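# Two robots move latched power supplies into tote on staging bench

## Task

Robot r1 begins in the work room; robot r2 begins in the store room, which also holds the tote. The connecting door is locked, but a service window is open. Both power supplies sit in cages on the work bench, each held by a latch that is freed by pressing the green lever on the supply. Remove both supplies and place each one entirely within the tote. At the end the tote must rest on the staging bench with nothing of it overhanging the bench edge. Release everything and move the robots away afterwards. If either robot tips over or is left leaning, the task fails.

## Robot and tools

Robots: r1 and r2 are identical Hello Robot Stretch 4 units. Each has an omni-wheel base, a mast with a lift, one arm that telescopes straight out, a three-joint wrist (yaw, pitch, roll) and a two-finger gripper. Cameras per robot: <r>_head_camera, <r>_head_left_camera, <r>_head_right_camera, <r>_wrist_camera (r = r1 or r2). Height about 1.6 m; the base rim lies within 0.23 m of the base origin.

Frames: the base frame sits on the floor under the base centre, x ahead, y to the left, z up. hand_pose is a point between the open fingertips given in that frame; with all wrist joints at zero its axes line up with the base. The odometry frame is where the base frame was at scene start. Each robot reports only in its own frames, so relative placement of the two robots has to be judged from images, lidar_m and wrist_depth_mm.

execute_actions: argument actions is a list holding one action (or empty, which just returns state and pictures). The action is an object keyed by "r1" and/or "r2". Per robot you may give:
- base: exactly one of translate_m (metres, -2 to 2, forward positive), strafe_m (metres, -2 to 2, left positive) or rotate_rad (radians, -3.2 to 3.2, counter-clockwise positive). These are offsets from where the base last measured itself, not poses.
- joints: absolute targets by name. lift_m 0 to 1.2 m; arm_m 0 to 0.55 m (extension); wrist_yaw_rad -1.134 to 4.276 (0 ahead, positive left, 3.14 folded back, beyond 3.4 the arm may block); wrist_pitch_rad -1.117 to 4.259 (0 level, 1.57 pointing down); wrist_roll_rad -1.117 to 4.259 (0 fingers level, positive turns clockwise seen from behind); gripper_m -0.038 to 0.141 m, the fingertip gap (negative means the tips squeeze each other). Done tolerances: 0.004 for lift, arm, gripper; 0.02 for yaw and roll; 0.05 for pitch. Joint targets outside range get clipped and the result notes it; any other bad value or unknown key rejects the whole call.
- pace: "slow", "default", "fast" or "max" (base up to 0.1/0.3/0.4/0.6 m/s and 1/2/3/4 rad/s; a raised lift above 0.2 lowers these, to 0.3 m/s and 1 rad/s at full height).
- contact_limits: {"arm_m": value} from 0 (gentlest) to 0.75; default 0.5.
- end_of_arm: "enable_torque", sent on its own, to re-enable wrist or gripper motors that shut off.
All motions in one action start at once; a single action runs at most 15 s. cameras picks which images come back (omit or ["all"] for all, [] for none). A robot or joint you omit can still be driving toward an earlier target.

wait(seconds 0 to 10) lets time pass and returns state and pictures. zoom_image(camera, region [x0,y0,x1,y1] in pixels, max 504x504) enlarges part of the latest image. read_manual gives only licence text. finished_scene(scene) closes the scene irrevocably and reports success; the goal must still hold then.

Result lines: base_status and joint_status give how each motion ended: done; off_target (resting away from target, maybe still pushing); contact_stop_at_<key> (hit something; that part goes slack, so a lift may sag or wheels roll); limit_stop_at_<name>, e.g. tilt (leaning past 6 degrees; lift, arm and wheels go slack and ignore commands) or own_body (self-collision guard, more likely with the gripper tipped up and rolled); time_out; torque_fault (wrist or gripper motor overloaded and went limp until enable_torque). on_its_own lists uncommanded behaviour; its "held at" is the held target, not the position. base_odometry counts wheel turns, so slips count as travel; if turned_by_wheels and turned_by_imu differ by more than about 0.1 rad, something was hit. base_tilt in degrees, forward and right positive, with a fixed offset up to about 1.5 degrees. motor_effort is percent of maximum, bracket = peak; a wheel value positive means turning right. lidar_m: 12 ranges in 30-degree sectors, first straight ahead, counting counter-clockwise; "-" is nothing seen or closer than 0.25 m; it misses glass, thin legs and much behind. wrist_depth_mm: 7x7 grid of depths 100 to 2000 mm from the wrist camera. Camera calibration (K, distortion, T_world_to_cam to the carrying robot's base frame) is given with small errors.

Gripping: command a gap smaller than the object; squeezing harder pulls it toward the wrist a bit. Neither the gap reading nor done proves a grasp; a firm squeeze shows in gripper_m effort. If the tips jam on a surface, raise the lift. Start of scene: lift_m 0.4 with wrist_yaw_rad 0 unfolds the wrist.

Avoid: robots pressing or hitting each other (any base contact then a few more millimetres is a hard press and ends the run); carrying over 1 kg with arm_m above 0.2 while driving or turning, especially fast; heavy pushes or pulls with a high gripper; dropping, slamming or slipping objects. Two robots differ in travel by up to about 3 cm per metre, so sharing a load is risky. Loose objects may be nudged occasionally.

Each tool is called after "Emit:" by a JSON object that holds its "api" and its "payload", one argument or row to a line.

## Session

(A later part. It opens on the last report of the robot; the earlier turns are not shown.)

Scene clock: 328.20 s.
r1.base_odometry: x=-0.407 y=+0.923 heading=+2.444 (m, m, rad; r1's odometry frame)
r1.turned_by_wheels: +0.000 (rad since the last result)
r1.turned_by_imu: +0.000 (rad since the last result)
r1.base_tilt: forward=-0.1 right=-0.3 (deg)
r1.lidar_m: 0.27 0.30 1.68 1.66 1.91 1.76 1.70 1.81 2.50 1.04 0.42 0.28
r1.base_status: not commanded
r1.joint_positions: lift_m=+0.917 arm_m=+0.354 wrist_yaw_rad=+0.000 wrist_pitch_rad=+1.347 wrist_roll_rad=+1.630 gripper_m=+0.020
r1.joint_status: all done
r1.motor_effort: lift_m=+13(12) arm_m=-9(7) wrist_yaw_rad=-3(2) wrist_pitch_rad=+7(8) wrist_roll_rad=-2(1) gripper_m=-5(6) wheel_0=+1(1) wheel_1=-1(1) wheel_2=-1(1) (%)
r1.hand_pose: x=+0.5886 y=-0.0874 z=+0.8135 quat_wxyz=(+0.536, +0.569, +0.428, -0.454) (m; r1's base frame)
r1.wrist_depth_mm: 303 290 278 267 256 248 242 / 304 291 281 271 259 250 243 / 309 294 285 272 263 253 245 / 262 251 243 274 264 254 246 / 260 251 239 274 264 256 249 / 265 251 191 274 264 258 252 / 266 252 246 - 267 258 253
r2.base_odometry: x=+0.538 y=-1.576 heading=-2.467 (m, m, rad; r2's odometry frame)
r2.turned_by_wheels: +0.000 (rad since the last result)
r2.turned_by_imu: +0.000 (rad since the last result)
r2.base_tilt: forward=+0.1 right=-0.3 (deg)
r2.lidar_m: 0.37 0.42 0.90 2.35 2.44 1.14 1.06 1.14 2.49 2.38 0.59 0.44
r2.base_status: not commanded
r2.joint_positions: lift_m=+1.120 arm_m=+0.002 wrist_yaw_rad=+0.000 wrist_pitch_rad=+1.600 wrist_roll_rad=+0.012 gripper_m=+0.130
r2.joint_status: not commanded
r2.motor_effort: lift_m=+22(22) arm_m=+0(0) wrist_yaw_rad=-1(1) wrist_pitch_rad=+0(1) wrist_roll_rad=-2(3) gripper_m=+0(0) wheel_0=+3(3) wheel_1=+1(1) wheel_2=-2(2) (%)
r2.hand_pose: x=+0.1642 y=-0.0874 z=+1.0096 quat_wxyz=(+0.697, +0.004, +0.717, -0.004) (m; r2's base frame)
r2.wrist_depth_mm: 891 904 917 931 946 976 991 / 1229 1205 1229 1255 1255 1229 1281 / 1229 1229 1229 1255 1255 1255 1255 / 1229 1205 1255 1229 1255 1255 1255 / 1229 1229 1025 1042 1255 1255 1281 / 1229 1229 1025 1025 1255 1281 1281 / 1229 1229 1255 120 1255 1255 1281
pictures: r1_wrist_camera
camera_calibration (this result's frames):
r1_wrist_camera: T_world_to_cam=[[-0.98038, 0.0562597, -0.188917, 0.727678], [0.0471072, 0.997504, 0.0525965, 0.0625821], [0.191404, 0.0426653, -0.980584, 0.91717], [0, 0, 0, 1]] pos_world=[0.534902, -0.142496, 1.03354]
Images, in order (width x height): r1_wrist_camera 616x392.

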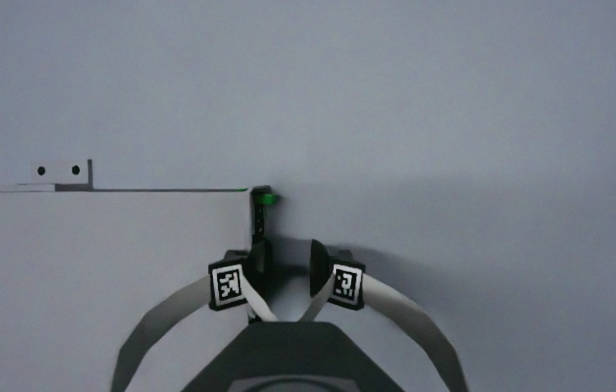

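Emit:
{"api": "execute_actions", "payload": {
  "actions": [
    {"r1":{"joints":{"arm_m":0.338,"lift_m":0.911},"pace":"slow"}}
  ],
  "cameras": ["r1_wrist_camera"]
}}

Emit:
{"api": "zoom_image", "payload": {
  "camera": "r1_wrist_camera",
  "region": [170, 170, 350, 330]
}}

Scene clock: 329.37 s.
r1.base_odometry: x=-0.407 y=+0.923 heading=+2.444 (m, m, rad; r1's odometry frame)
r1.turned_by_wheels: +0.000 (rad since the last result)
r1.turned_by_imu: +0.000 (rad since the last result)
r1.base_tilt: forward=+0.0 right=-0.3 (deg)
r1.lidar_m: 0.26 0.30 1.65 1.64 1.95 1.74 1.69 1.82 2.53 1.01 0.39 0.30
r1.base_status: not commanded
r1.joint_positions: lift_m=+0.912 arm_m=+0.340 wrist_yaw_rad=+0.002 wrist_pitch_rad=+1.339 wrist_roll_rad=+1.630 gripper_m=+0.020
r1.joint_status: all done
r1.on_its_own: wrist_pitch_rad is at rest, and its effort (+33) is outside its rest range (-23 to +23)
r1.motor_effort: lift_m=+11(11) arm_m=-11(10) wrist_yaw_rad=-10(7) wrist_pitch_rad=+33(32) wrist_roll_rad=+0(0) gripper_m=-9(7) wheel_0=+2(1) wheel_1=-1(0) wheel_2=+0(1) (%)
r1.hand_pose: x=+0.5774 y=-0.0873 z=+0.8092 quat_wxyz=(+0.539, +0.570, +0.426, -0.451) (m; r1's base frame)
r1.wrist_depth_mm: 303 291 276 265 255 243 237 / 306 293 278 266 257 246 239 / 309 296 282 270 258 249 241 / 263 252 259 274 260 250 242 / 260 249 238 276 263 252 244 / 263 249 190 273 259 255 247 / 267 250 244 - 265 255 248
r2.base_odometry: x=+0.538 y=-1.576 heading=-2.467 (m, m, rad; r2's odometry frame)
r2.turned_by_wheels: +0.000 (rad since the last result)
r2.turned_by_imu: +0.000 (rad since the last result)
r2.base_tilt: forward=+0.1 right=-0.2 (deg)
r2.lidar_m: 0.40 0.43 0.89 2.34 2.41 1.13 1.07 1.15 2.48 2.38 0.59 0.42
r2.base_status: not commanded
r2.joint_positions: lift_m=+1.120 arm_m=+0.002 wrist_yaw_rad=+0.000 wrist_pitch_rad=+1.600 wrist_roll_rad=+0.012 gripper_m=+0.130
r2.joint_status: not commanded
r2.motor_effort: lift_m=+23(22) arm_m=+0(0) wrist_yaw_rad=-1(1) wrist_pitch_rad=+0(0) wrist_roll_rad=-3(1) gripper_m=-1(0) wheel_0=+3(3) wheel_1=+1(1) wheel_2=-2(2) (%)
r2.hand_pose: x=+0.1642 y=-0.0874 z=+1.0096 quat_wxyz=(+0.697, +0.004, +0.717, -0.004) (m; r2's base frame)
r2.wrist_depth_mm: 878 891 904 931 946 976 991 / 1229 1229 1229 1255 1229 1255 1255 / 1229 1229 1255 1229 1229 1255 1281 / 1229 1229 1229 1229 1229 1255 1281 / 1229 1229 1008 1025 1255 1229 1281 / 1229 1229 1025 1025 1255 1255 1281 / 1255 1255 1255 119 1255 1255 1255
pictures: r1_wrist_camera
camera_calibration (this result's frames):
r1_wrist_camera: T_world_to_cam=[[-0.978878, 0.0540453, -0.19717, 0.721548], [0.0444052, 0.997607, 0.0529931, 0.0644316], [0.199563, 0.0431184, -0.978936, 0.909065], [0, 0, 0, 1]] pos_world=[0.522031, -0.142471, 1.02877]
Images, in order (width x height): r1_wrist_camera 616x392.

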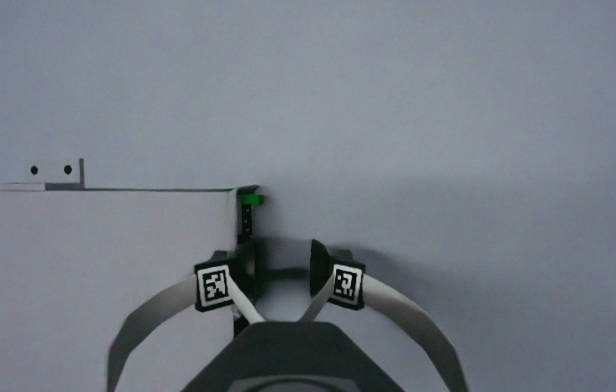

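Region (170, 170, 350, 330) of r1_wrist_camera's 616x392 image, scaled by 2.800.

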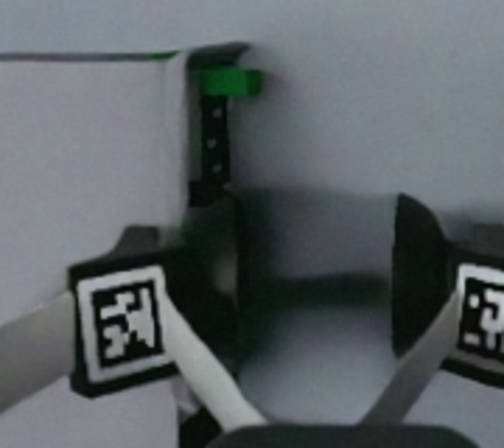

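Emit:
{"api": "execute_actions", "payload": {
  "actions": [
    {"r1":{"joints":{"arm_m":0.324,"lift_m":0.907},"pace":"slow"}}
  ],
  "cameras": ["r1_wrist_camera"]
}}

Emit:
{"api": "zoom_image", "payload": {
  "camera": "r1_wrist_camera",
  "region": [150, 170, 330, 330]
}}

Scene clock: 330.57 s.
r1.base_odometry: x=-0.407 y=+0.923 heading=+2.444 (m, m, rad; r1's odometry frame)
r1.turned_by_wheels: +0.000 (rad since the last result)
r1.turned_by_imu: +0.000 (rad since the last result)
r1.base_tilt: forward=-0.1 right=-0.3 (deg)
r1.lidar_m: 0.27 0.27 1.67 1.65 1.93 1.77 1.68 1.81 2.52 0.99 0.41 0.30
r1.base_status: not commanded
r1.joint_positions: lift_m=+0.907 arm_m=+0.326 wrist_yaw_rad=+0.000 wrist_pitch_rad=+1.350 wrist_roll_rad=+1.630 gripper_m=+0.020
r1.joint_status: all done
r1.motor_effort: lift_m=+20(19) arm_m=-9(13) wrist_yaw_rad=-1(11) wrist_pitch_rad=-2(43) wrist_roll_rad=+1(1) gripper_m=-5(9) wheel_0=+0(1) wheel_1=-1(1) wheel_2=-1(1) (%)
r1.hand_pose: x=+0.5596 y=-0.0874 z=+0.8037 quat_wxyz=(+0.535, +0.568, +0.429, -0.455) (m; r1's base frame)
r1.wrist_depth_mm: 286 277 264 255 246 238 231 / 289 277 267 257 249 239 234 / 291 281 270 259 251 243 236 / 247 236 268 264 254 243 238 / 246 236 229 263 254 246 239 / 249 238 187 198 251 248 241 / 249 236 235 - 257 249 243
r2.base_odometry: x=+0.538 y=-1.576 heading=-2.467 (m, m, rad; r2's odometry frame)
r2.turned_by_wheels: +0.000 (rad since the last result)
r2.turned_by_imu: +0.000 (rad since the last result)
r2.base_tilt: forward=+0.1 right=-0.2 (deg)
r2.lidar_m: 0.38 0.40 0.88 2.34 2.44 1.15 1.07 1.12 2.48 2.38 0.57 0.42
r2.base_status: not commanded
r2.joint_positions: lift_m=+1.120 arm_m=+0.002 wrist_yaw_rad=+0.000 wrist_pitch_rad=+1.600 wrist_roll_rad=+0.012 gripper_m=+0.130
r2.joint_status: not commanded
r2.motor_effort: lift_m=+23(23) arm_m=+0(1) wrist_yaw_rad=-1(1) wrist_pitch_rad=-1(0) wrist_roll_rad=+0(1) gripper_m=-1(1) wheel_0=+3(3) wheel_1=+1(1) wheel_2=-2(2) (%)
r2.hand_pose: x=+0.1642 y=-0.0874 z=+1.0096 quat_wxyz=(+0.697, +0.004, +0.717, -0.004) (m; r2's base frame)
r2.wrist_depth_mm: 878 891 904 917 946 976 1025 / 1229 1229 1229 1255 1255 1281 1255 / 1229 1229 1229 1255 1229 1255 1281 / 1229 1229 1255 1229 1255 1255 1255 / 1229 1255 1008 1042 1229 1255 1255 / 1229 1229 1008 1042 1255 1255 1255 / 1229 1229 1255 119 1255 1255 1255
pictures: r1_wrist_camera
camera_calibration (this result's frames):
r1_wrist_camera: T_world_to_cam=[[-0.981004, 0.0564414, -0.185595, 0.695083], [0.0474696, 0.997495, 0.0524377, 0.0643983], [0.188089, 0.0426315, -0.981226, 0.91551], [0, 0, 0, 1]] pos_world=[0.506625, -0.142498, 1.02395]
Images, in order (width x height): r1_wrist_camera 616x392.

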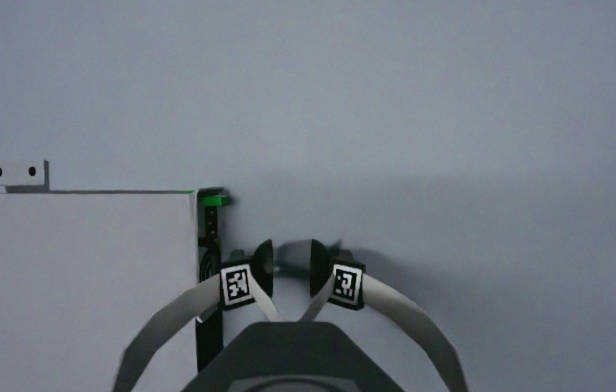

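Region (150, 170, 330, 330) of r1_wrist_camera's 616x392 image, scaled by 2.800.

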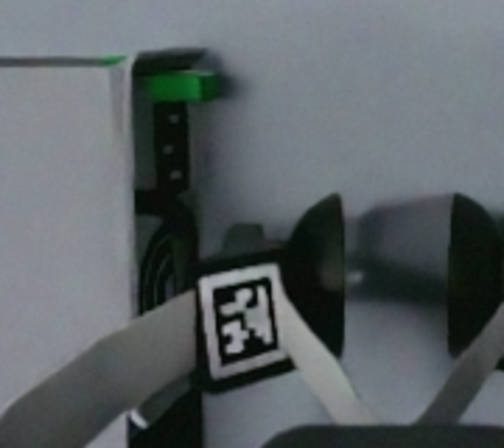

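Emit:
{"api": "execute_actions", "payload": {
  "actions": [
    {"r1":{"joints":{"lift_m":0.942}}}
  ],
  "cameras": []
}}

Emit:
{"api": "execute_actions", "payload": {
  "actions": [
    {"r1":{"joints":{"arm_m":0.3585}}}
  ],
  "cameras": ["r1_wrist_camera"]
}}

Emit:
{"api": "zoom_image", "payload": {
  "camera": "r1_wrist_camera",
  "region": [200, 170, 380, 330]
}}

Scene clock: 331.67 s.
r1.base_odometry: x=-0.407 y=+0.923 heading=+2.444 (m, m, rad; r1's odometry frame)
r1.turned_by_wheels: +0.000 (rad since the last result)
r1.turned_by_imu: +0.000 (rad since the last result)
r1.base_tilt: forward=-0.1 right=-0.4 (deg)
r1.lidar_m: 0.25 0.29 1.67 1.62 1.93 1.74 1.69 1.80 2.50 1.06 0.38 0.29
r1.base_status: not commanded
r1.joint_positions: lift_m=+0.942 arm_m=+0.326 wrist_yaw_rad=+0.000 wrist_pitch_rad=+1.350 wrist_roll_rad=+1.630 gripper_m=+0.020
r1.joint_status: all done
r1.motor_effort: lift_m=+23(24) arm_m=-9(9) wrist_yaw_rad=-1(2) wrist_pitch_rad=-2(2) wrist_roll_rad=+0(1) gripper_m=-6(5) wheel_0=+1(0) wheel_1=-1(1) wheel_2=-1(1) (%)
r1.hand_pose: x=+0.5596 y=-0.0874 z=+0.8385 quat_wxyz=(+0.535, +0.568, +0.429, -0.455) (m; r1's base frame)
r1.wrist_depth_mm: 324 312 297 290 279 268 263 / 327 315 304 291 282 272 265 / 332 320 306 296 285 274 265 / 286 274 303 297 287 277 268 / 283 274 264 298 289 281 271 / 289 278 187 198 285 282 274 / 290 276 273 - 293 283 276
r2.base_odometry: x=+0.538 y=-1.576 heading=-2.467 (m, m, rad; r2's odometry frame)
r2.turned_by_wheels: +0.000 (rad since the last result)
r2.turned_by_imu: +0.000 (rad since the last result)
r2.base_tilt: forward=+0.1 right=-0.2 (deg)
r2.lidar_m: 0.40 0.42 0.88 2.34 2.44 1.14 1.06 1.14 2.48 2.38 0.61 0.43
r2.base_status: not commanded
r2.joint_positions: lift_m=+1.120 arm_m=+0.002 wrist_yaw_rad=+0.000 wrist_pitch_rad=+1.600 wrist_roll_rad=+0.012 gripper_m=+0.130
r2.joint_status: not commanded
r2.motor_effort: lift_m=+23(23) arm_m=-1(0) wrist_yaw_rad=-1(1) wrist_pitch_rad=+0(0) wrist_roll_rad=-2(3) gripper_m=-1(0) wheel_0=+3(3) wheel_1=+1(1) wheel_2=-2(3) (%)
r2.hand_pose: x=+0.1642 y=-0.0874 z=+1.0096 quat_wxyz=(+0.697, +0.004, +0.717, -0.004) (m; r2's base frame)
r2.wrist_depth_mm: 891 891 917 931 946 976 1008 / 1229 1229 1229 1229 1229 1229 1255 / 1255 1229 1229 1229 1255 1229 1281 / 1229 1255 1229 1229 1229 1255 1255 / 1205 1229 1025 1008 1255 1229 1255 / 1255 1229 1025 1025 1255 1255 1255 / 1229 1229 1255 119 1255 1255 1281
pictures: none
No camera images: the call's "cameras" was empty. Leave "cameras" out to get every camera's image.

Scene clock: 332.53 s.
r1.base_odometry: x=-0.407 y=+0.923 heading=+2.444 (m, m, rad; r1's odometry frame)
r1.turned_by_wheels: +0.000 (rad since the last result)
r1.turned_by_imu: +0.000 (rad since the last result)
r1.base_tilt: forward=-0.1 right=-0.3 (deg)
r1.lidar_m: 0.26 0.28 1.69 1.63 1.91 1.73 1.69 1.81 2.53 1.01 0.40 0.27
r1.base_status: not commanded
r1.joint_positions: lift_m=+0.942 arm_m=+0.357 wrist_yaw_rad=+0.000 wrist_pitch_rad=+1.350 wrist_roll_rad=+1.630 gripper_m=+0.020
r1.joint_status: all done
r1.motor_effort: lift_m=+23(23) arm_m=+9(9) wrist_yaw_rad=-2(1) wrist_pitch_rad=-2(2) wrist_roll_rad=-1(0) gripper_m=-2(3) wheel_0=+0(1) wheel_1=-1(1) wheel_2=-1(1) (%)
r1.hand_pose: x=+0.5909 y=-0.0874 z=+0.8385 quat_wxyz=(+0.535, +0.568, +0.429, -0.455) (m; r1's base frame)
r1.wrist_depth_mm: 324 312 300 290 279 271 263 / 327 314 304 293 282 272 264 / 330 317 306 296 286 272 266 / 286 274 264 294 287 274 270 / 286 276 262 296 289 279 270 / 287 276 187 198 286 282 272 / 291 276 271 - 293 282 276
r2.base_odometry: x=+0.538 y=-1.576 heading=-2.467 (m, m, rad; r2's odometry frame)
r2.turned_by_wheels: +0.000 (rad since the last result)
r2.turned_by_imu: +0.000 (rad since the last result)
r2.base_tilt: forward=+0.2 right=-0.2 (deg)
r2.lidar_m: 0.38 0.42 0.90 2.35 2.45 1.14 1.06 1.15 2.46 2.38 0.60 0.40
r2.base_status: not commanded
r2.joint_positions: lift_m=+1.120 arm_m=+0.002 wrist_yaw_rad=+0.000 wrist_pitch_rad=+1.600 wrist_roll_rad=+0.012 gripper_m=+0.130
r2.joint_status: not commanded
r2.motor_effort: lift_m=+22(22) arm_m=-1(1) wrist_yaw_rad=-1(1) wrist_pitch_rad=+0(0) wrist_roll_rad=-1(2) gripper_m=-1(1) wheel_0=+3(3) wheel_1=+1(1) wheel_2=-2(2) (%)
r2.hand_pose: x=+0.1642 y=-0.0874 z=+1.0096 quat_wxyz=(+0.697, +0.004, +0.717, -0.004) (m; r2's base frame)
r2.wrist_depth_mm: 891 891 904 931 946 976 991 / 1229 1229 1229 1255 1255 1229 1255 / 1229 1255 1255 1229 1255 1281 1255 / 1229 1229 1229 1229 1229 1255 1255 / 1255 1255 1025 1025 1229 1281 1255 / 1205 1229 1025 1025 1255 1255 1255 / 1229 1229 1229 120 1255 1255 1281
pictures: r1_wrist_camera
camera_calibration (this result's frames):
r1_wrist_camera: T_world_to_cam=[[-0.981021, 0.0563493, -0.185532, 0.732224], [0.0473793, 0.9975, 0.0524347, 0.0611403], [0.188023, 0.0426492, -0.981238, 0.94373], [0, 0, 0, 1]] pos_world=[0.537988, -0.142497, 1.05867]
Images, in order (width x height): r1_wrist_camera 616x392.

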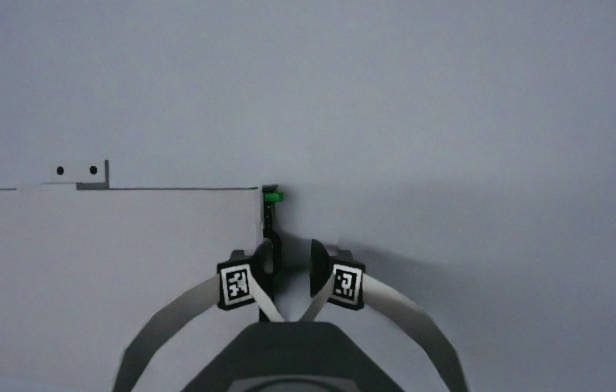

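Region (200, 170, 380, 330) of r1_wrist_camera's 616x392 image, scaled by 2.800.

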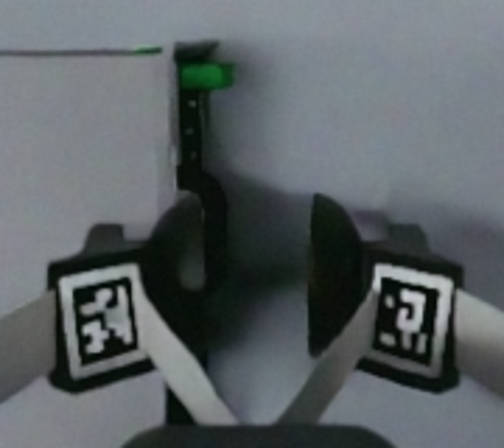

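Emit:
{"api": "execute_actions", "payload": {
  "actions": [
    {"r1":{"joints":{"lift_m":1.0,"arm_m":0.0,"wrist_roll_rad":0.05,"wrist_pitch_rad":1.5},"base":{"strafe_m":0.55},"pace":"fast"}}
  ],
  "cameras": ["r1_head_camera"]
}}

Scene clock: 336.03 s.
r1.base_odometry: x=-0.761 y=+0.502 heading=+2.444 (m, m, rad; r1's odometry frame)
r1.turned_by_wheels: +0.000 (rad since the last result)
r1.turned_by_imu: -0.001 (rad since the last result)
r1.base_tilt: forward=-0.1 right=-0.4 (deg)
r1.lidar_m: 2.99 1.53 1.11 1.10 1.37 1.74 1.67 1.75 2.52 1.06 0.51 0.58
r1.base_status: done
r1.joint_positions: lift_m=+1.000 arm_m=+0.003 wrist_yaw_rad=+0.000 wrist_pitch_rad=+1.500 wrist_roll_rad=+0.050 gripper_m=+0.020
r1.joint_status: all done
r1.motor_effort: lift_m=+23(22) arm_m=-9(10) wrist_yaw_rad=-2(3) wrist_pitch_rad=-1(4) wrist_roll_rad=+0(7) gripper_m=-5(5) wheel_0=+1(8) wheel_1=+1(7) wheel_2=-1(1) (%)
r1.hand_pose: x=+0.1937 y=-0.0874 z=+0.8902 quat_wxyz=(+0.731, +0.018, +0.682, -0.017) (m; r1's base frame)
r1.wrist_depth_mm: 1060 1098 1098 1098 1118 1160 1138 / 1060 1078 1098 1078 1160 1098 492 / 1078 1078 1098 1078 1118 842 1118 / 1060 1078 1078 1098 1098 1160 1138 / 1078 1098 866 878 1118 1138 1118 / 1098 1078 187 198 1118 1118 1138 / 1078 1098 1098 - 1118 1118 1138
r2.base_odometry: x=+0.538 y=-1.576 heading=-2.467 (m, m, rad; r2's odometry frame)
r2.turned_by_wheels: +0.000 (rad since the last result)
r2.turned_by_imu: +0.001 (rad since the last result)
r2.base_tilt: forward=+0.1 right=-0.2 (deg)
r2.lidar_m: 0.38 0.40 0.89 2.34 2.43 1.14 1.07 1.15 2.48 2.39 0.58 0.42
r2.base_status: not commanded
r2.joint_positions: lift_m=+1.120 arm_m=+0.002 wrist_yaw_rad=+0.000 wrist_pitch_rad=+1.600 wrist_roll_rad=+0.012 gripper_m=+0.130
r2.joint_status: not commanded
r2.motor_effort: lift_m=+22(22) arm_m=+0(0) wrist_yaw_rad=-1(1) wrist_pitch_rad=-1(0) wrist_roll_rad=+0(2) gripper_m=-1(1) wheel_0=+3(3) wheel_1=+1(1) wheel_2=-2(2) (%)
r2.hand_pose: x=+0.1642 y=-0.0874 z=+1.0096 quat_wxyz=(+0.697, +0.004, +0.717, -0.004) (m; r2's base frame)
r2.wrist_depth_mm: 891 904 917 931 946 976 1008 / 1229 1205 1229 1229 1229 1255 1255 / 1229 1229 1229 1255 1255 1255 1281 / 1205 1229 1229 1229 1255 1255 1255 / 1255 1229 1025 1025 1281 1255 1281 / 1229 1229 1025 1025 1229 1255 1281 / 1229 1229 1229 120 1229 1281 1255
pictures: r1_head_camera
Images, in order (width x height): r1_head_camera 420x560.

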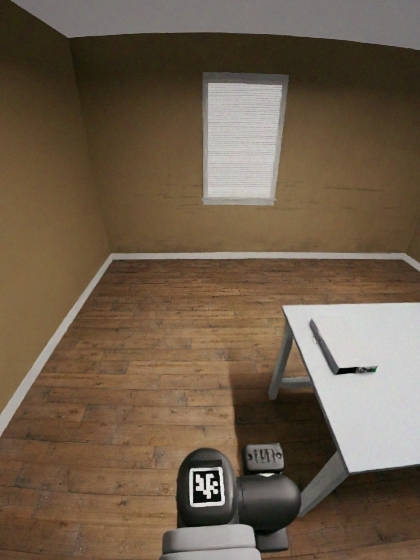

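Emit:
{"api": "execute_actions", "payload": {
  "actions": [
    {"r1":{"base":{"translate_m":1.39},"pace":"fast"}}
  ],
  "cameras": []
}}

Emit:
{"api": "execute_actions", "payload": {
  "actions": [
    {"r1":{"base":{"rotate_rad":-3.14},"pace":"fast"}}
  ],
  "cameras": []
}}

Emit:
{"api": "execute_actions", "payload": {
  "actions": [
    {"r1":{"base":{"strafe_m":1.75},"pace":"fast"}}
  ],
  "cameras": ["r1_head_camera"]
}}

Scene clock: 341.53 s.
r1.base_odometry: x=-1.826 y=+1.394 heading=+2.444 (m, m, rad; r1's odometry frame)
r1.turned_by_wheels: +0.000 (rad since the last result)
r1.turned_by_imu: +0.003 (rad since the last result)
r1.base_tilt: forward=-0.1 right=-0.4 (deg)
r1.lidar_m: 1.64 1.70 1.29 1.16 1.11 1.55 3.09 0.66 0.55 1.48 2.33 1.69
r1.base_status: done
r1.joint_positions: lift_m=+1.000 arm_m=+0.002 wrist_yaw_rad=+0.000 wrist_pitch_rad=+1.500 wrist_roll_rad=+0.050 gripper_m=+0.020
r1.joint_status: not commanded
r1.motor_effort: lift_m=+22(23) arm_m=-9(9) wrist_yaw_rad=-3(0) wrist_pitch_rad=-1(2) wrist_roll_rad=-3(3) gripper_m=-4(4) wheel_0=+0(7) wheel_1=-2(4) wheel_2=+1(9) (%)
r1.hand_pose: x=+0.1937 y=-0.0874 z=+0.8902 quat_wxyz=(+0.731, +0.018, +0.682, -0.017) (m; r1's base frame)
r1.wrist_depth_mm: 1078 1060 1118 1098 1118 1138 1138 / 1060 1060 1098 1098 1098 1118 1118 / 1078 1078 1098 1118 1118 1138 1182 / 1078 1078 1078 1118 1118 1138 1118 / 1060 1078 891 891 1118 1138 1138 / 1078 1060 186 198 1118 1098 1138 / 1078 1078 1078 - 1138 1138 1160
r2.base_odometry: x=+0.538 y=-1.576 heading=-2.467 (m, m, rad; r2's odometry frame)
r2.turned_by_wheels: +0.000 (rad since the last result)
r2.turned_by_imu: +0.001 (rad since the last result)
r2.base_tilt: forward=+0.1 right=-0.2 (deg)
r2.lidar_m: 0.39 0.42 0.88 2.35 2.45 1.14 1.06 1.16 2.50 2.39 0.63 0.42
r2.base_status: not commanded
r2.joint_positions: lift_m=+1.120 arm_m=+0.002 wrist_yaw_rad=+0.000 wrist_pitch_rad=+1.600 wrist_roll_rad=+0.012 gripper_m=+0.130
r2.joint_status: not commanded
r2.motor_effort: lift_m=+23(23) arm_m=+0(1) wrist_yaw_rad=-1(1) wrist_pitch_rad=+0(0) wrist_roll_rad=-1(1) gripper_m=+1(1) wheel_0=+3(3) wheel_1=+1(1) wheel_2=-2(2) (%)
r2.hand_pose: x=+0.1642 y=-0.0874 z=+1.0096 quat_wxyz=(+0.697, +0.004, +0.717, -0.004) (m; r2's base frame)
r2.wrist_depth_mm: 878 891 904 917 946 976 1008 / 1229 1229 1229 1229 1255 1255 1255 / 1229 1229 1255 1255 1281 1255 1281 / 1229 1229 1229 1255 1255 1255 1281 / 1229 1255 1025 1025 1255 1281 1255 / 1229 1255 1025 1025 1281 1255 1255 / 1229 1229 1255 119 1255 1281 1255
pictures: none
No camera images: the call's "cameras" was empty. Leave "cameras" out to get every camera's image.

Scene clock: 344.77 s.
r1.base_odometry: x=-1.826 y=+1.395 heading=-0.696 (m, m, rad; r1's odometry frame)
r1.turned_by_wheels: -3.140 (rad since the last result)
r1.turned_by_imu: -3.179 (rad since the last result)
r1.base_tilt: forward=+0.0 right=-0.4 (deg)
r1.lidar_m: 3.05 0.60 0.55 1.48 2.33 1.69 1.67 1.75 1.32 1.12 1.10 1.58
r1.base_status: done
r1.joint_positions: lift_m=+1.000 arm_m=+0.002 wrist_yaw_rad=+0.000 wrist_pitch_rad=+1.500 wrist_roll_rad=+0.050 gripper_m=+0.020
r1.joint_status: not commanded
r1.motor_effort: lift_m=+21(23) arm_m=-9(9) wrist_yaw_rad=-2(1) wrist_pitch_rad=-1(1) wrist_roll_rad=+0(2) gripper_m=-4(4) wheel_0=+1(3) wheel_1=-1(5) wheel_2=+0(5) (%)
r1.hand_pose: x=+0.1937 y=-0.0874 z=+0.8903 quat_wxyz=(+0.731, +0.018, +0.681, -0.017) (m; r1's base frame)
r1.wrist_depth_mm: 1078 1078 1098 1078 1118 1118 1138 / 1060 1078 1098 1118 1118 1160 1138 / 960 1078 1118 1098 1118 1160 1118 / 1078 1118 1078 1118 1078 1118 1118 / 1078 1060 891 891 1118 1138 1138 / 1060 1078 187 198 1098 1138 1160 / 1060 1078 1078 - 1118 1138 1138
r2.base_odometry: x=+0.538 y=-1.576 heading=-2.467 (m, m, rad; r2's odometry frame)
r2.turned_by_wheels: +0.000 (rad since the last result)
r2.turned_by_imu: +0.001 (rad since the last result)
r2.base_tilt: forward=+0.1 right=-0.2 (deg)
r2.lidar_m: 0.39 0.41 0.87 2.34 2.41 1.13 1.06 1.14 2.47 2.38 0.59 0.44
r2.base_status: not commanded
r2.joint_positions: lift_m=+1.120 arm_m=+0.002 wrist_yaw_rad=+0.000 wrist_pitch_rad=+1.600 wrist_roll_rad=+0.012 gripper_m=+0.130
r2.joint_status: not commanded
r2.motor_effort: lift_m=+22(22) arm_m=+0(0) wrist_yaw_rad=-1(1) wrist_pitch_rad=+0(0) wrist_roll_rad=-1(4) gripper_m=-1(1) wheel_0=+3(3) wheel_1=+1(1) wheel_2=-2(2) (%)
r2.hand_pose: x=+0.1642 y=-0.0874 z=+1.0096 quat_wxyz=(+0.697, +0.004, +0.717, -0.004) (m; r2's base frame)
r2.wrist_depth_mm: 891 891 917 917 946 976 991 / 1229 1205 1205 1229 1229 1255 1281 / 1229 1229 1229 1229 1255 1255 1255 / 1229 1229 1255 1229 1255 1255 1255 / 1229 1255 1025 1042 1255 1255 1255 / 1229 1229 1025 1042 1255 1281 1255 / 1229 1229 1229 120 1255 1255 1255
pictures: none
No camera images: the call's "cameras" was empty. Leave "cameras" out to get every camera's image.

Scene clock: 350.97 s.
r1.base_odometry: x=-0.705 y=+2.738 heading=-0.696 (m, m, rad; r1's odometry frame)
r1.turned_by_wheels: +0.000 (rad since the last result)
r1.turned_by_imu: -0.004 (rad since the last result)
r1.base_tilt: forward=-0.1 right=-0.3 (deg)
r1.lidar_m: 0.37 0.38 1.34 1.27 1.36 1.66 1.60 1.69 2.41 1.36 0.54 0.38
r1.base_status: done
r1.joint_positions: lift_m=+1.000 arm_m=+0.002 wrist_yaw_rad=+0.000 wrist_pitch_rad=+1.500 wrist_roll_rad=+0.050 gripper_m=+0.020
r1.joint_status: not commanded
r1.motor_effort: lift_m=+21(21) arm_m=-9(9) wrist_yaw_rad=-3(2) wrist_pitch_rad=-1(0) wrist_roll_rad=-2(1) gripper_m=-3(4) wheel_0=+1(7) wheel_1=+0(9) wheel_2=+1(1) (%)
r1.hand_pose: x=+0.1937 y=-0.0874 z=+0.8903 quat_wxyz=(+0.731, +0.018, +0.681, -0.017) (m; r1's base frame)
r1.wrist_depth_mm: 345 351 351 353 359 364 364 / 1060 707 1078 1098 1098 1138 1138 / 1060 1060 1118 1098 1098 1118 1138 / 1060 1098 1078 1118 1118 1118 1138 / 1060 1098 891 878 1118 1118 1160 / 1098 1078 186 198 1138 1138 1138 / 1098 1060 1078 - 1078 1118 1118
r2.base_odometry: x=+0.538 y=-1.576 heading=-2.467 (m, m, rad; r2's odometry frame)
r2.turned_by_wheels: +0.000 (rad since the last result)
r2.turned_by_imu: +0.002 (rad since the last result)
r2.base_tilt: forward=+0.1 right=-0.2 (deg)
r2.lidar_m: 0.38 0.43 0.91 2.34 2.42 1.12 1.07 1.15 2.50 2.36 0.59 0.43
r2.base_status: not commanded
r2.joint_positions: lift_m=+1.120 arm_m=+0.002 wrist_yaw_rad=+0.000 wrist_pitch_rad=+1.600 wrist_roll_rad=+0.012 gripper_m=+0.130
r2.joint_status: not commanded
r2.motor_effort: lift_m=+23(23) arm_m=+0(0) wrist_yaw_rad=-1(1) wrist_pitch_rad=+0(1) wrist_roll_rad=-3(1) gripper_m=-1(1) wheel_0=+3(3) wheel_1=+1(1) wheel_2=-2(2) (%)
r2.hand_pose: x=+0.1642 y=-0.0874 z=+1.0096 quat_wxyz=(+0.697, +0.004, +0.717, -0.004) (m; r2's base frame)
r2.wrist_depth_mm: 878 891 904 931 946 976 1008 / 1229 1229 1205 1229 1255 1255 1255 / 1229 1229 1229 1255 1255 1229 1255 / 1229 1255 1229 1255 1255 1255 1255 / 1229 1229 1025 1025 1255 1255 1255 / 1229 1229 1025 1025 1255 1255 1281 / 1229 1229 1229 119 1255 1255 1281
pictures: r1_head_camera
Images, in order (width x height): r1_head_camera 420x560.

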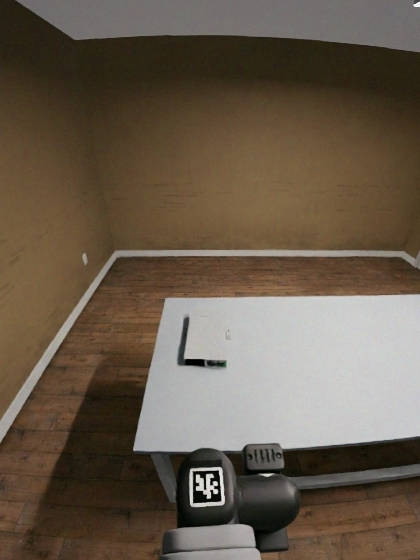

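Same layout. Look from above.

Emit:
{"api": "execute_actions", "payload": {
  "actions": [
    {"r1":{"joints":{"lift_m":0.925,"arm_m":0.46,"gripper_m":0.07},"base":{"strafe_m":0.02}}}
  ],
  "cameras": ["r1_wrist_camera"]
}}

Scene clock: 353.50 s.
r1.base_odometry: x=-0.692 y=+2.753 heading=-0.695 (m, m, rad; r1's odometry frame)
r1.turned_by_wheels: +0.000 (rad since the last result)
r1.turned_by_imu: +0.001 (rad since the last result)
r1.base_tilt: forward=-0.1 right=-0.5 (deg)
r1.lidar_m: 0.36 0.39 1.27 1.25 1.33 1.64 1.59 1.69 2.36 1.30 0.52 0.39
r1.base_status: done
r1.joint_positions: lift_m=+0.925 arm_m=+0.458 wrist_yaw_rad=+0.000 wrist_pitch_rad=+1.500 wrist_roll_rad=+0.050 gripper_m=+0.070
r1.joint_status: all done
r1.motor_effort: lift_m=+17(20) arm_m=+8(13) wrist_yaw_rad=-3(1) wrist_pitch_rad=-1(2) wrist_roll_rad=-2(3) gripper_m=-2(2) wheel_0=+1(8) wheel_1=+2(8) wheel_2=+1(1) (%)
r1.hand_pose: x=+0.6498 y=-0.0874 z=+0.8157 quat_wxyz=(+0.731, +0.018, +0.681, -0.017) (m; r1's base frame)
r1.wrist_depth_mm: 270 228 230 232 283 285 289 / 268 228 230 232 282 285 286 / 271 229 230 232 281 283 286 / 268 271 274 233 282 285 286 / 268 272 276 278 281 285 289 / 270 273 274 278 278 285 286 / 272 272 276 - 283 286 287
r2.base_odometry: x=+0.538 y=-1.576 heading=-2.467 (m, m, rad; r2's odometry frame)
r2.turned_by_wheels: +0.000 (rad since the last result)
r2.turned_by_imu: +0.001 (rad since the last result)
r2.base_tilt: forward=+0.1 right=-0.2 (deg)
r2.lidar_m: 0.37 0.40 0.86 2.35 2.44 1.10 1.03 1.14 2.51 2.38 0.60 0.41
r2.base_status: not commanded
r2.joint_positions: lift_m=+1.120 arm_m=+0.002 wrist_yaw_rad=+0.000 wrist_pitch_rad=+1.600 wrist_roll_rad=+0.012 gripper_m=+0.130
r2.joint_status: not commanded
r2.motor_effort: lift_m=+23(23) arm_m=+0(0) wrist_yaw_rad=-1(1) wrist_pitch_rad=+0(1) wrist_roll_rad=-2(1) gripper_m=-1(0) wheel_0=+3(3) wheel_1=+1(1) wheel_2=-2(3) (%)
r2.hand_pose: x=+0.1642 y=-0.0874 z=+1.0096 quat_wxyz=(+0.697, +0.004, +0.717, -0.004) (m; r2's base frame)
r2.wrist_depth_mm: 878 904 904 931 960 976 991 / 1229 1255 1229 1229 1229 1255 1281 / 1229 1229 1229 1229 1255 1255 1255 / 1205 1229 1255 1255 1255 1255 1255 / 1229 1229 1025 1025 1255 1281 1255 / 1229 1229 1025 1025 1255 1281 1229 / 1229 1229 1255 120 1229 1281 1255
pictures: r1_wrist_camera
camera_calibration (this result's frames):
r1_wrist_camera: T_world_to_cam=[[-0.0496327, -0.998317, 0.0299825, -0.0874445], [-0.998363, 0.0487357, -0.0299419, 0.723291], [0.0284303, -0.0314195, -0.999102, 1.0221], [0, 0, 0, 1]] pos_world=[0.688708, -0.0904336, 1.04546]
Images, in order (width x height): r1_wrist_camera 616x392.

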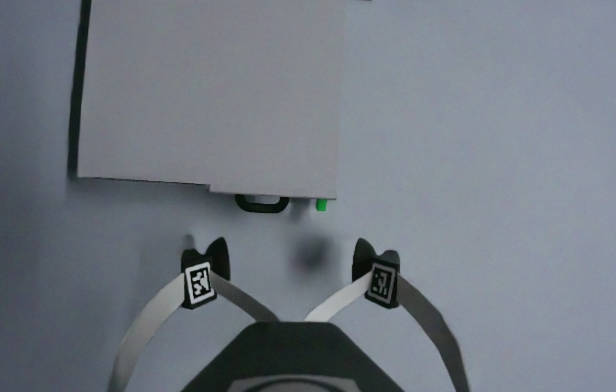

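Emit:
{"api": "execute_actions", "payload": {
  "actions": [],
  "cameras": ["r1_head_camera","r1_wrist_camera"]
}}

Scene clock: 354.07 s.
r1.base_odometry: x=-0.692 y=+2.753 heading=-0.695 (m, m, rad; r1's odometry frame)
r1.turned_by_wheels: +0.000 (rad since the last result)
r1.turned_by_imu: +0.000 (rad since the last result)
r1.base_tilt: forward=-0.1 right=-0.4 (deg)
r1.lidar_m: 0.35 0.41 1.31 1.22 1.33 1.66 1.58 1.70 2.36 1.34 0.53 0.38
r1.base_status: done
r1.joint_positions: lift_m=+0.925 arm_m=+0.458 wrist_yaw_rad=+0.000 wrist_pitch_rad=+1.500 wrist_roll_rad=+0.050 gripper_m=+0.070
r1.joint_status: all done
r1.motor_effort: lift_m=+17(20) arm_m=+9(13) wrist_yaw_rad=-1(1) wrist_pitch_rad=-1(2) wrist_roll_rad=-2(3) gripper_m=-2(2) wheel_0=+2(8) wheel_1=+2(8) wheel_2=+1(1) (%)
r1.hand_pose: x=+0.6498 y=-0.0874 z=+0.8157 quat_wxyz=(+0.731, +0.018, +0.681, -0.017) (m; r1's base frame)
r1.wrist_depth_mm: 270 229 229 232 281 285 287 / 271 228 231 233 281 285 289 / 271 229 230 234 281 282 289 / 270 271 274 232 281 285 289 / 271 273 274 279 281 285 287 / 270 272 274 277 281 285 290 / 270 273 276 - 282 286 285
r2.base_odometry: x=+0.538 y=-1.576 heading=-2.467 (m, m, rad; r2's odometry frame)
r2.turned_by_wheels: +0.000 (rad since the last result)
r2.turned_by_imu: +0.000 (rad since the last result)
r2.base_tilt: forward=+0.1 right=-0.2 (deg)
r2.lidar_m: 0.37 0.42 0.88 2.35 2.44 1.11 1.06 1.13 2.46 2.37 0.58 0.41
r2.base_status: not commanded
r2.joint_positions: lift_m=+1.120 arm_m=+0.002 wrist_yaw_rad=+0.000 wrist_pitch_rad=+1.600 wrist_roll_rad=+0.012 gripper_m=+0.130
r2.joint_status: not commanded
r2.motor_effort: lift_m=+22(23) arm_m=+0(0) wrist_yaw_rad=-1(1) wrist_pitch_rad=+0(1) wrist_roll_rad=-1(1) gripper_m=+0(0) wheel_0=+3(3) wheel_1=+1(1) wheel_2=-2(3) (%)
r2.hand_pose: x=+0.1642 y=-0.0874 z=+1.0096 quat_wxyz=(+0.697, +0.004, +0.717, -0.004) (m; r2's base frame)
r2.wrist_depth_mm: 891 904 904 931 946 991 991 / 1255 1229 1205 1255 1229 1255 1255 / 1229 1255 1255 1255 1255 1281 1255 / 1229 1229 1229 1255 1255 1255 1255 / 1229 1229 1025 1025 1255 1255 1255 / 1229 1229 1025 1042 1255 1281 1281 / 1255 1229 1229 119 1255 1255 1281
pictures: r1_head_camera, r1_wrist_camera
camera_calibration (this result's frames):
r1_wrist_camera: T_world_to_cam=[[-0.0496329, -0.998317, 0.0299825, -0.0874444], [-0.998363, 0.0487359, -0.0299419, 0.723291], [0.0284303, -0.0314195, -0.999102, 1.0221], [0, 0, 0, 1]] pos_world=[0.688708, -0.0904337, 1.04546]
Images, in order (width x height): r1_head_camera 420x560, r1_wrist_camera 616x392.

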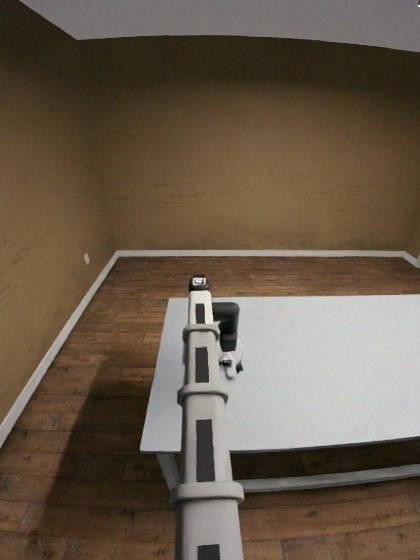

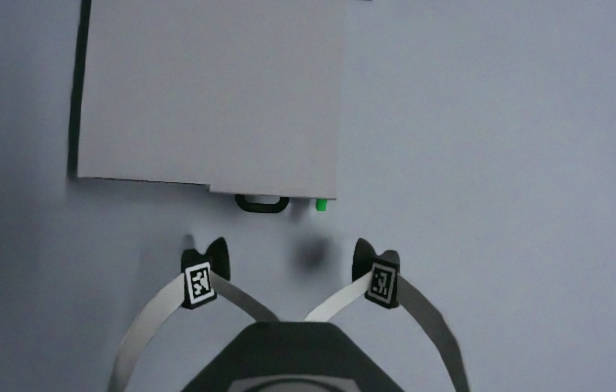

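Emit:
{"api": "execute_actions", "payload": {
  "actions": [
    {"r1":{"base":{"strafe_m":0.012},"joints":{"wrist_roll_rad":0.10,"arm_m":0.475},"pace":"slow"}}
  ],
  "cameras": ["r1_wrist_camera"]
}}

Emit:
{"api": "execute_actions", "payload": {
  "actions": [
    {"r1":{"joints":{"lift_m":0.903},"pace":"slow"}}
  ],
  "cameras": ["r1_wrist_camera"]
}}

Scene clock: 355.40 s.
r1.base_odometry: x=-0.684 y=+2.762 heading=-0.695 (m, m, rad; r1's odometry frame)
r1.turned_by_wheels: +0.000 (rad since the last result)
r1.turned_by_imu: +0.000 (rad since the last result)
r1.base_tilt: forward=+0.0 right=-0.4 (deg)
r1.lidar_m: 0.36 0.39 1.31 1.24 1.33 1.65 1.59 1.69 2.37 1.31 0.51 0.40
r1.base_status: done
r1.joint_positions: lift_m=+0.925 arm_m=+0.473 wrist_yaw_rad=+0.000 wrist_pitch_rad=+1.500 wrist_roll_rad=+0.100 gripper_m=+0.070
r1.joint_status: all done
r1.motor_effort: lift_m=+17(17) arm_m=+9(7) wrist_yaw_rad=-2(3) wrist_pitch_rad=-1(1) wrist_roll_rad=+1(3) gripper_m=-3(2) wheel_0=-2(4) wheel_1=+2(2) wheel_2=+0(1) (%)
r1.hand_pose: x=+0.6647 y=-0.0874 z=+0.8157 quat_wxyz=(+0.731, +0.036, +0.681, -0.034) (m; r1's base frame)
r1.wrist_depth_mm: 271 228 230 232 281 285 286 / 271 229 230 233 279 283 286 / 270 229 230 233 281 282 286 / 270 229 230 231 281 285 286 / 270 274 274 279 281 282 287 / 271 272 276 277 279 285 287 / 270 273 277 - 279 285 287
r2.base_odometry: x=+0.538 y=-1.576 heading=-2.467 (m, m, rad; r2's odometry frame)
r2.turned_by_wheels: +0.000 (rad since the last result)
r2.turned_by_imu: +0.000 (rad since the last result)
r2.base_tilt: forward=+0.1 right=-0.1 (deg)
r2.lidar_m: 0.39 0.42 0.89 2.34 2.44 1.13 1.07 1.13 2.49 2.39 0.60 0.43
r2.base_status: not commanded
r2.joint_positions: lift_m=+1.120 arm_m=+0.002 wrist_yaw_rad=+0.000 wrist_pitch_rad=+1.600 wrist_roll_rad=+0.012 gripper_m=+0.130
r2.joint_status: not commanded
r2.motor_effort: lift_m=+23(23) arm_m=+0(0) wrist_yaw_rad=-1(1) wrist_pitch_rad=-1(0) wrist_roll_rad=-1(2) gripper_m=-1(0) wheel_0=+3(3) wheel_1=+1(1) wheel_2=-2(2) (%)
r2.hand_pose: x=+0.1642 y=-0.0874 z=+1.0096 quat_wxyz=(+0.697, +0.004, +0.717, -0.004) (m; r2's base frame)
r2.wrist_depth_mm: 891 891 904 931 946 960 1008 / 1229 1255 1229 1229 1255 1255 1229 / 1255 1229 1229 1229 1229 1255 1281 / 1229 1229 1229 1229 1255 1255 1255 / 1229 1229 1042 1042 1229 1255 1281 / 1255 1229 1025 1025 1229 1281 1255 / 1229 1229 1255 119 1255 1281 1281
pictures: r1_wrist_camera
camera_calibration (this result's frames):
r1_wrist_camera: T_world_to_cam=[[-0.0989454, -0.99474, 0.0264845, -0.0507555], [-0.994728, 0.0981539, -0.0296836, 0.739934], [0.0269279, -0.0292819, -0.999208, 1.02294], [0, 0, 0, 1]] pos_world=[0.703466, -0.0931621, 1.04544]
Images, in order (width x height): r1_wrist_camera 616x392.

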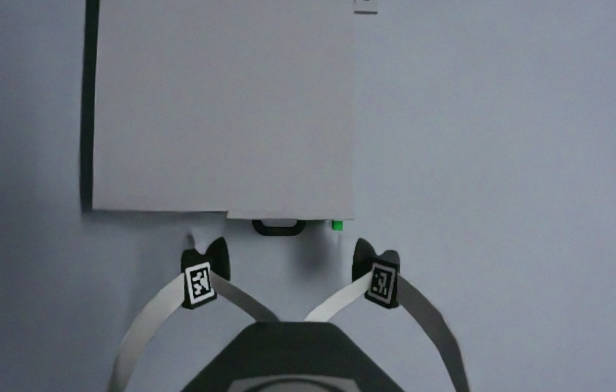

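Scene clock: 356.33 s.
r1.base_odometry: x=-0.684 y=+2.762 heading=-0.695 (m, m, rad; r1's odometry frame)
r1.turned_by_wheels: +0.000 (rad since the last result)
r1.turned_by_imu: +0.000 (rad since the last result)
r1.base_tilt: forward=-0.1 right=-0.4 (deg)
r1.lidar_m: 0.37 0.41 1.31 1.23 1.33 1.65 1.59 1.69 2.36 1.33 0.54 0.39
r1.base_status: not commanded
r1.joint_positions: lift_m=+0.903 arm_m=+0.473 wrist_yaw_rad=+0.000 wrist_pitch_rad=+1.500 wrist_roll_rad=+0.100 gripper_m=+0.070
r1.joint_status: all done
r1.motor_effort: lift_m=+17(16) arm_m=+9(9) wrist_yaw_rad=-1(1) wrist_pitch_rad=-1(0) wrist_roll_rad=+0(0) gripper_m=-1(3) wheel_0=-1(1) wheel_1=+1(1) wheel_2=+0(0) (%)
r1.hand_pose: x=+0.6647 y=-0.0874 z=+0.7937 quat_wxyz=(+0.731, +0.036, +0.681, -0.034) (m; r1's base frame)
r1.wrist_depth_mm: 250 207 208 210 258 262 264 / 250 208 208 211 259 262 264 / 250 207 208 210 258 260 264 / 250 206 208 210 259 262 264 / 249 251 253 256 257 262 263 / 249 252 252 256 258 260 264 / 250 252 254 - 259 263 263
r2.base_odometry: x=+0.538 y=-1.576 heading=-2.467 (m, m, rad; r2's odometry frame)
r2.turned_by_wheels: +0.000 (rad since the last result)
r2.turned_by_imu: +0.000 (rad since the last result)
r2.base_tilt: forward=+0.1 right=-0.2 (deg)
r2.lidar_m: 0.39 0.43 0.88 2.33 2.42 1.13 1.03 1.16 2.50 2.37 0.61 0.43
r2.base_status: not commanded
r2.joint_positions: lift_m=+1.120 arm_m=+0.002 wrist_yaw_rad=+0.000 wrist_pitch_rad=+1.600 wrist_roll_rad=+0.012 gripper_m=+0.130
r2.joint_status: not commanded
r2.motor_effort: lift_m=+23(23) arm_m=+0(1) wrist_yaw_rad=-1(1) wrist_pitch_rad=-1(0) wrist_roll_rad=-1(2) gripper_m=+0(1) wheel_0=+3(3) wheel_1=+1(1) wheel_2=-2(2) (%)
r2.hand_pose: x=+0.1642 y=-0.0874 z=+1.0096 quat_wxyz=(+0.697, +0.004, +0.717, -0.004) (m; r2's base frame)
r2.wrist_depth_mm: 891 891 917 917 960 976 1008 / 1205 1229 1229 1229 1255 1255 1255 / 1229 1229 1255 1255 1255 1255 1229 / 1229 1229 1229 1229 1229 1255 1281 / 1229 1229 1025 1025 1255 1255 1281 / 1255 1255 1025 1042 1255 1255 1281 / 1229 1229 1229 119 1281 1255 1255
pictures: r1_wrist_camera
camera_calibration (this result's frames):
r1_wrist_camera: T_world_to_cam=[[-0.0989455, -0.99474, 0.0264845, -0.0501726], [-0.994728, 0.098154, -0.0296836, 0.739289], [0.0269279, -0.0292819, -0.999208, 1.00098], [0, 0, 0, 1]] pos_world=[0.703473, -0.0931621, 1.02347]
Images, in order (width x height): r1_wrist_camera 616x392.

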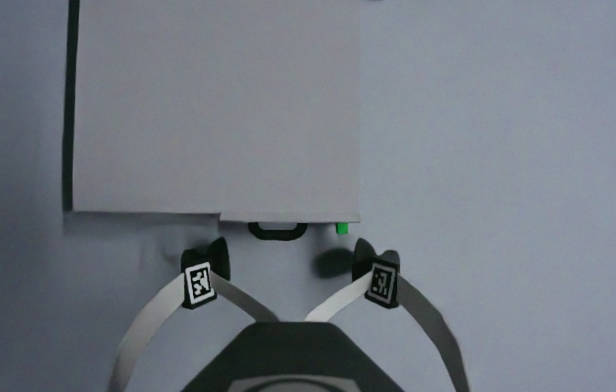

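Emit:
{"api": "execute_actions", "payload": {
  "actions": [
    {"r1":{"joints":{"arm_m":0.487},"pace":"slow","contact_limits":{"arm_m":0.3}}}
  ],
  "cameras": ["r1_wrist_camera"]
}}

Scene clock: 357.60 s.
r1.base_odometry: x=-0.684 y=+2.762 heading=-0.695 (m, m, rad; r1's odometry frame)
r1.turned_by_wheels: +0.000 (rad since the last result)
r1.turned_by_imu: +0.000 (rad since the last result)
r1.base_tilt: forward=+0.0 right=-0.4 (deg)
r1.lidar_m: 0.37 0.41 1.31 1.25 1.34 1.64 1.58 1.67 2.34 1.38 0.54 0.39
r1.base_status: not commanded
r1.joint_positions: lift_m=+0.903 arm_m=+0.485 wrist_yaw_rad=+0.000 wrist_pitch_rad=+1.501 wrist_roll_rad=+0.100 gripper_m=+0.070
r1.joint_status: all done
r1.motor_effort: lift_m=+17(17) arm_m=+9(9) wrist_yaw_rad=-2(2) wrist_pitch_rad=-4(7) wrist_roll_rad=+0(0) gripper_m=-3(3) wheel_0=-1(1) wheel_1=+1(2) wheel_2=+0(0) (%)
r1.contact_limits: arm_m 0.3
r1.hand_pose: x=+0.6762 y=-0.0874 z=+0.7937 quat_wxyz=(+0.730, +0.036, +0.681, -0.034) (m; r1's base frame)
r1.wrist_depth_mm: 247 206 209 210 258 262 264 / 249 206 208 210 258 263 263 / 248 206 208 210 258 260 264 / 249 206 208 211 258 260 263 / 249 251 213 256 258 263 265 / 249 252 254 256 202 263 263 / 249 252 253 - 260 262 265
r2.base_odometry: x=+0.538 y=-1.576 heading=-2.467 (m, m, rad; r2's odometry frame)
r2.turned_by_wheels: +0.000 (rad since the last result)
r2.turned_by_imu: +0.000 (rad since the last result)
r2.base_tilt: forward=+0.2 right=-0.2 (deg)
r2.lidar_m: 0.38 0.41 0.90 2.34 2.41 1.09 1.06 1.16 2.48 2.39 0.60 0.42
r2.base_status: not commanded
r2.joint_positions: lift_m=+1.120 arm_m=+0.002 wrist_yaw_rad=+0.000 wrist_pitch_rad=+1.600 wrist_roll_rad=+0.012 gripper_m=+0.130
r2.joint_status: not commanded
r2.motor_effort: lift_m=+23(23) arm_m=+0(0) wrist_yaw_rad=-1(1) wrist_pitch_rad=+0(1) wrist_roll_rad=-3(0) gripper_m=+0(1) wheel_0=+3(3) wheel_1=+1(1) wheel_2=-3(2) (%)
r2.hand_pose: x=+0.1642 y=-0.0874 z=+1.0096 quat_wxyz=(+0.697, +0.004, +0.717, -0.004) (m; r2's base frame)
r2.wrist_depth_mm: 878 891 904 931 946 976 1008 / 1205 1229 1255 1255 1255 1255 1255 / 1229 1205 1255 1229 1255 1255 1281 / 1205 1205 1229 1255 1255 1281 1255 / 1229 1205 1008 1042 1255 1255 1255 / 1205 1229 1025 1025 1255 1255 1255 / 1255 1229 1255 120 1255 1255 1255
pictures: r1_wrist_camera
camera_calibration (this result's frames):
r1_wrist_camera: T_world_to_cam=[[-0.0990665, -0.994724, 0.0266279, -0.0490691], [-0.994755, 0.0983135, -0.0282423, 0.749603], [0.0254755, -0.0292861, -0.999246, 1.00166], [0, 0, 0, 1]] pos_world=[0.715292, -0.0931716, 1.02338]
Images, in order (width x height): r1_wrist_camera 616x392.

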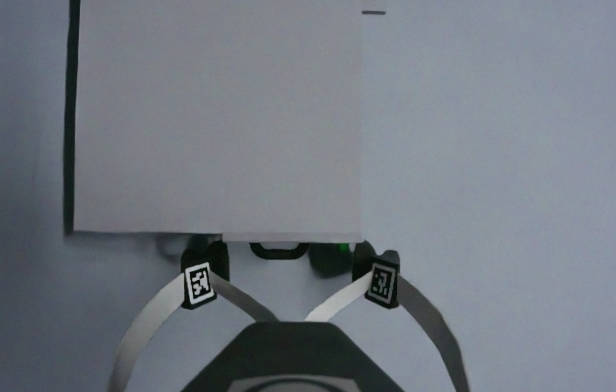

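Emit:
{"api": "execute_actions", "payload": {
  "actions": [
    {"r1":{"joints":{"gripper_m":0.04}}}
  ],
  "cameras": ["r1_wrist_camera"]
}}

Emit:
{"api": "zoom_image", "payload": {
  "camera": "r1_wrist_camera",
  "region": [170, 190, 420, 330]
}}

Scene clock: 358.77 s.
r1.base_odometry: x=-0.684 y=+2.762 heading=-0.695 (m, m, rad; r1's odometry frame)
r1.turned_by_wheels: +0.000 (rad since the last result)
r1.turned_by_imu: +0.000 (rad since the last result)
r1.base_tilt: forward=+0.1 right=-0.3 (deg)
r1.lidar_m: 0.36 0.40 1.29 1.25 1.32 1.65 1.60 1.70 2.37 1.36 0.53 0.40
r1.base_status: not commanded
r1.joint_positions: lift_m=+0.903 arm_m=+0.485 wrist_yaw_rad=+0.000 wrist_pitch_rad=+1.501 wrist_roll_rad=+0.100 gripper_m=+0.040
r1.joint_status: all done
r1.motor_effort: lift_m=+17(17) arm_m=+9(9) wrist_yaw_rad=+0(1) wrist_pitch_rad=-3(5) wrist_roll_rad=+0(1) gripper_m=-8(6) wheel_0=-2(1) wheel_1=+1(1) wheel_2=+0(0) (%)
r1.hand_pose: x=+0.6765 y=-0.0874 z=+0.7937 quat_wxyz=(+0.731, +0.037, +0.681, -0.034) (m; r1's base frame)
r1.wrist_depth_mm: 248 205 208 209 258 262 262 / 248 206 208 211 257 263 262 / 248 206 208 210 258 262 264 / 248 206 209 211 260 260 263 / 249 251 213 215 258 262 264 / 250 250 198 254 198 262 263 / 250 252 253 - 260 262 264
r2.base_odometry: x=+0.538 y=-1.576 heading=-2.467 (m, m, rad; r2's odometry frame)
r2.turned_by_wheels: +0.000 (rad since the last result)
r2.turned_by_imu: +0.000 (rad since the last result)
r2.base_tilt: forward=+0.1 right=-0.2 (deg)
r2.lidar_m: 0.39 0.42 0.91 2.34 2.43 1.12 1.03 1.16 2.50 2.37 0.60 0.43
r2.base_status: not commanded
r2.joint_positions: lift_m=+1.120 arm_m=+0.002 wrist_yaw_rad=+0.000 wrist_pitch_rad=+1.600 wrist_roll_rad=+0.012 gripper_m=+0.130
r2.joint_status: not commanded
r2.motor_effort: lift_m=+22(22) arm_m=+0(0) wrist_yaw_rad=-1(1) wrist_pitch_rad=+0(0) wrist_roll_rad=-1(2) gripper_m=+0(0) wheel_0=+3(3) wheel_1=+0(1) wheel_2=-2(2) (%)
r2.hand_pose: x=+0.1642 y=-0.0874 z=+1.0096 quat_wxyz=(+0.697, +0.004, +0.717, -0.004) (m; r2's base frame)
r2.wrist_depth_mm: 878 904 904 931 946 976 1008 / 1229 1255 1229 1229 1255 1281 1281 / 1229 1229 1255 1229 1255 1255 1255 / 1229 1229 1229 1229 1255 1255 1255 / 1229 1229 1025 1025 1255 1255 1255 / 1229 1255 1025 1025 1255 1281 1255 / 1205 1229 1229 119 1255 1255 1229
pictures: r1_wrist_camera
camera_calibration (this result's frames):
r1_wrist_camera: T_world_to_cam=[[-0.0996791, -0.994666, 0.0265336, -0.0485544], [-0.994674, 0.0989065, -0.0289932, 0.750461], [0.0262142, -0.0292823, -0.999227, 1.00112], [0, 0, 0, 1]] pos_world=[0.715381, -0.0932057, 1.02339]
Images, in order (width x height): r1_wrist_camera 616x392.

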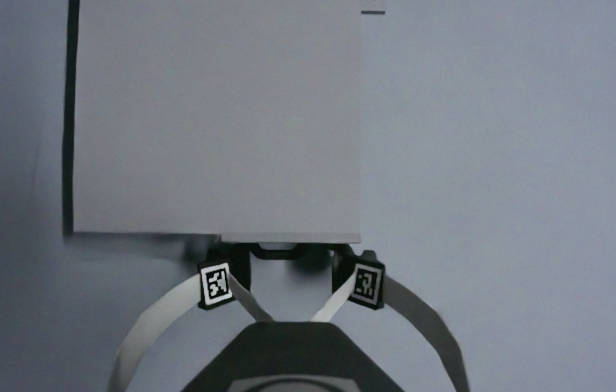

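Region (170, 190, 420, 330) of r1_wrist_camera's 616x392 image, scaled by 2.016; it fills the top 282 rows of this view, and the rest is white.

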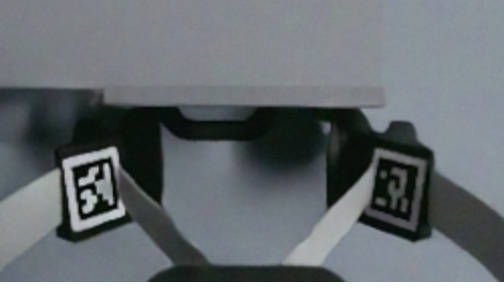

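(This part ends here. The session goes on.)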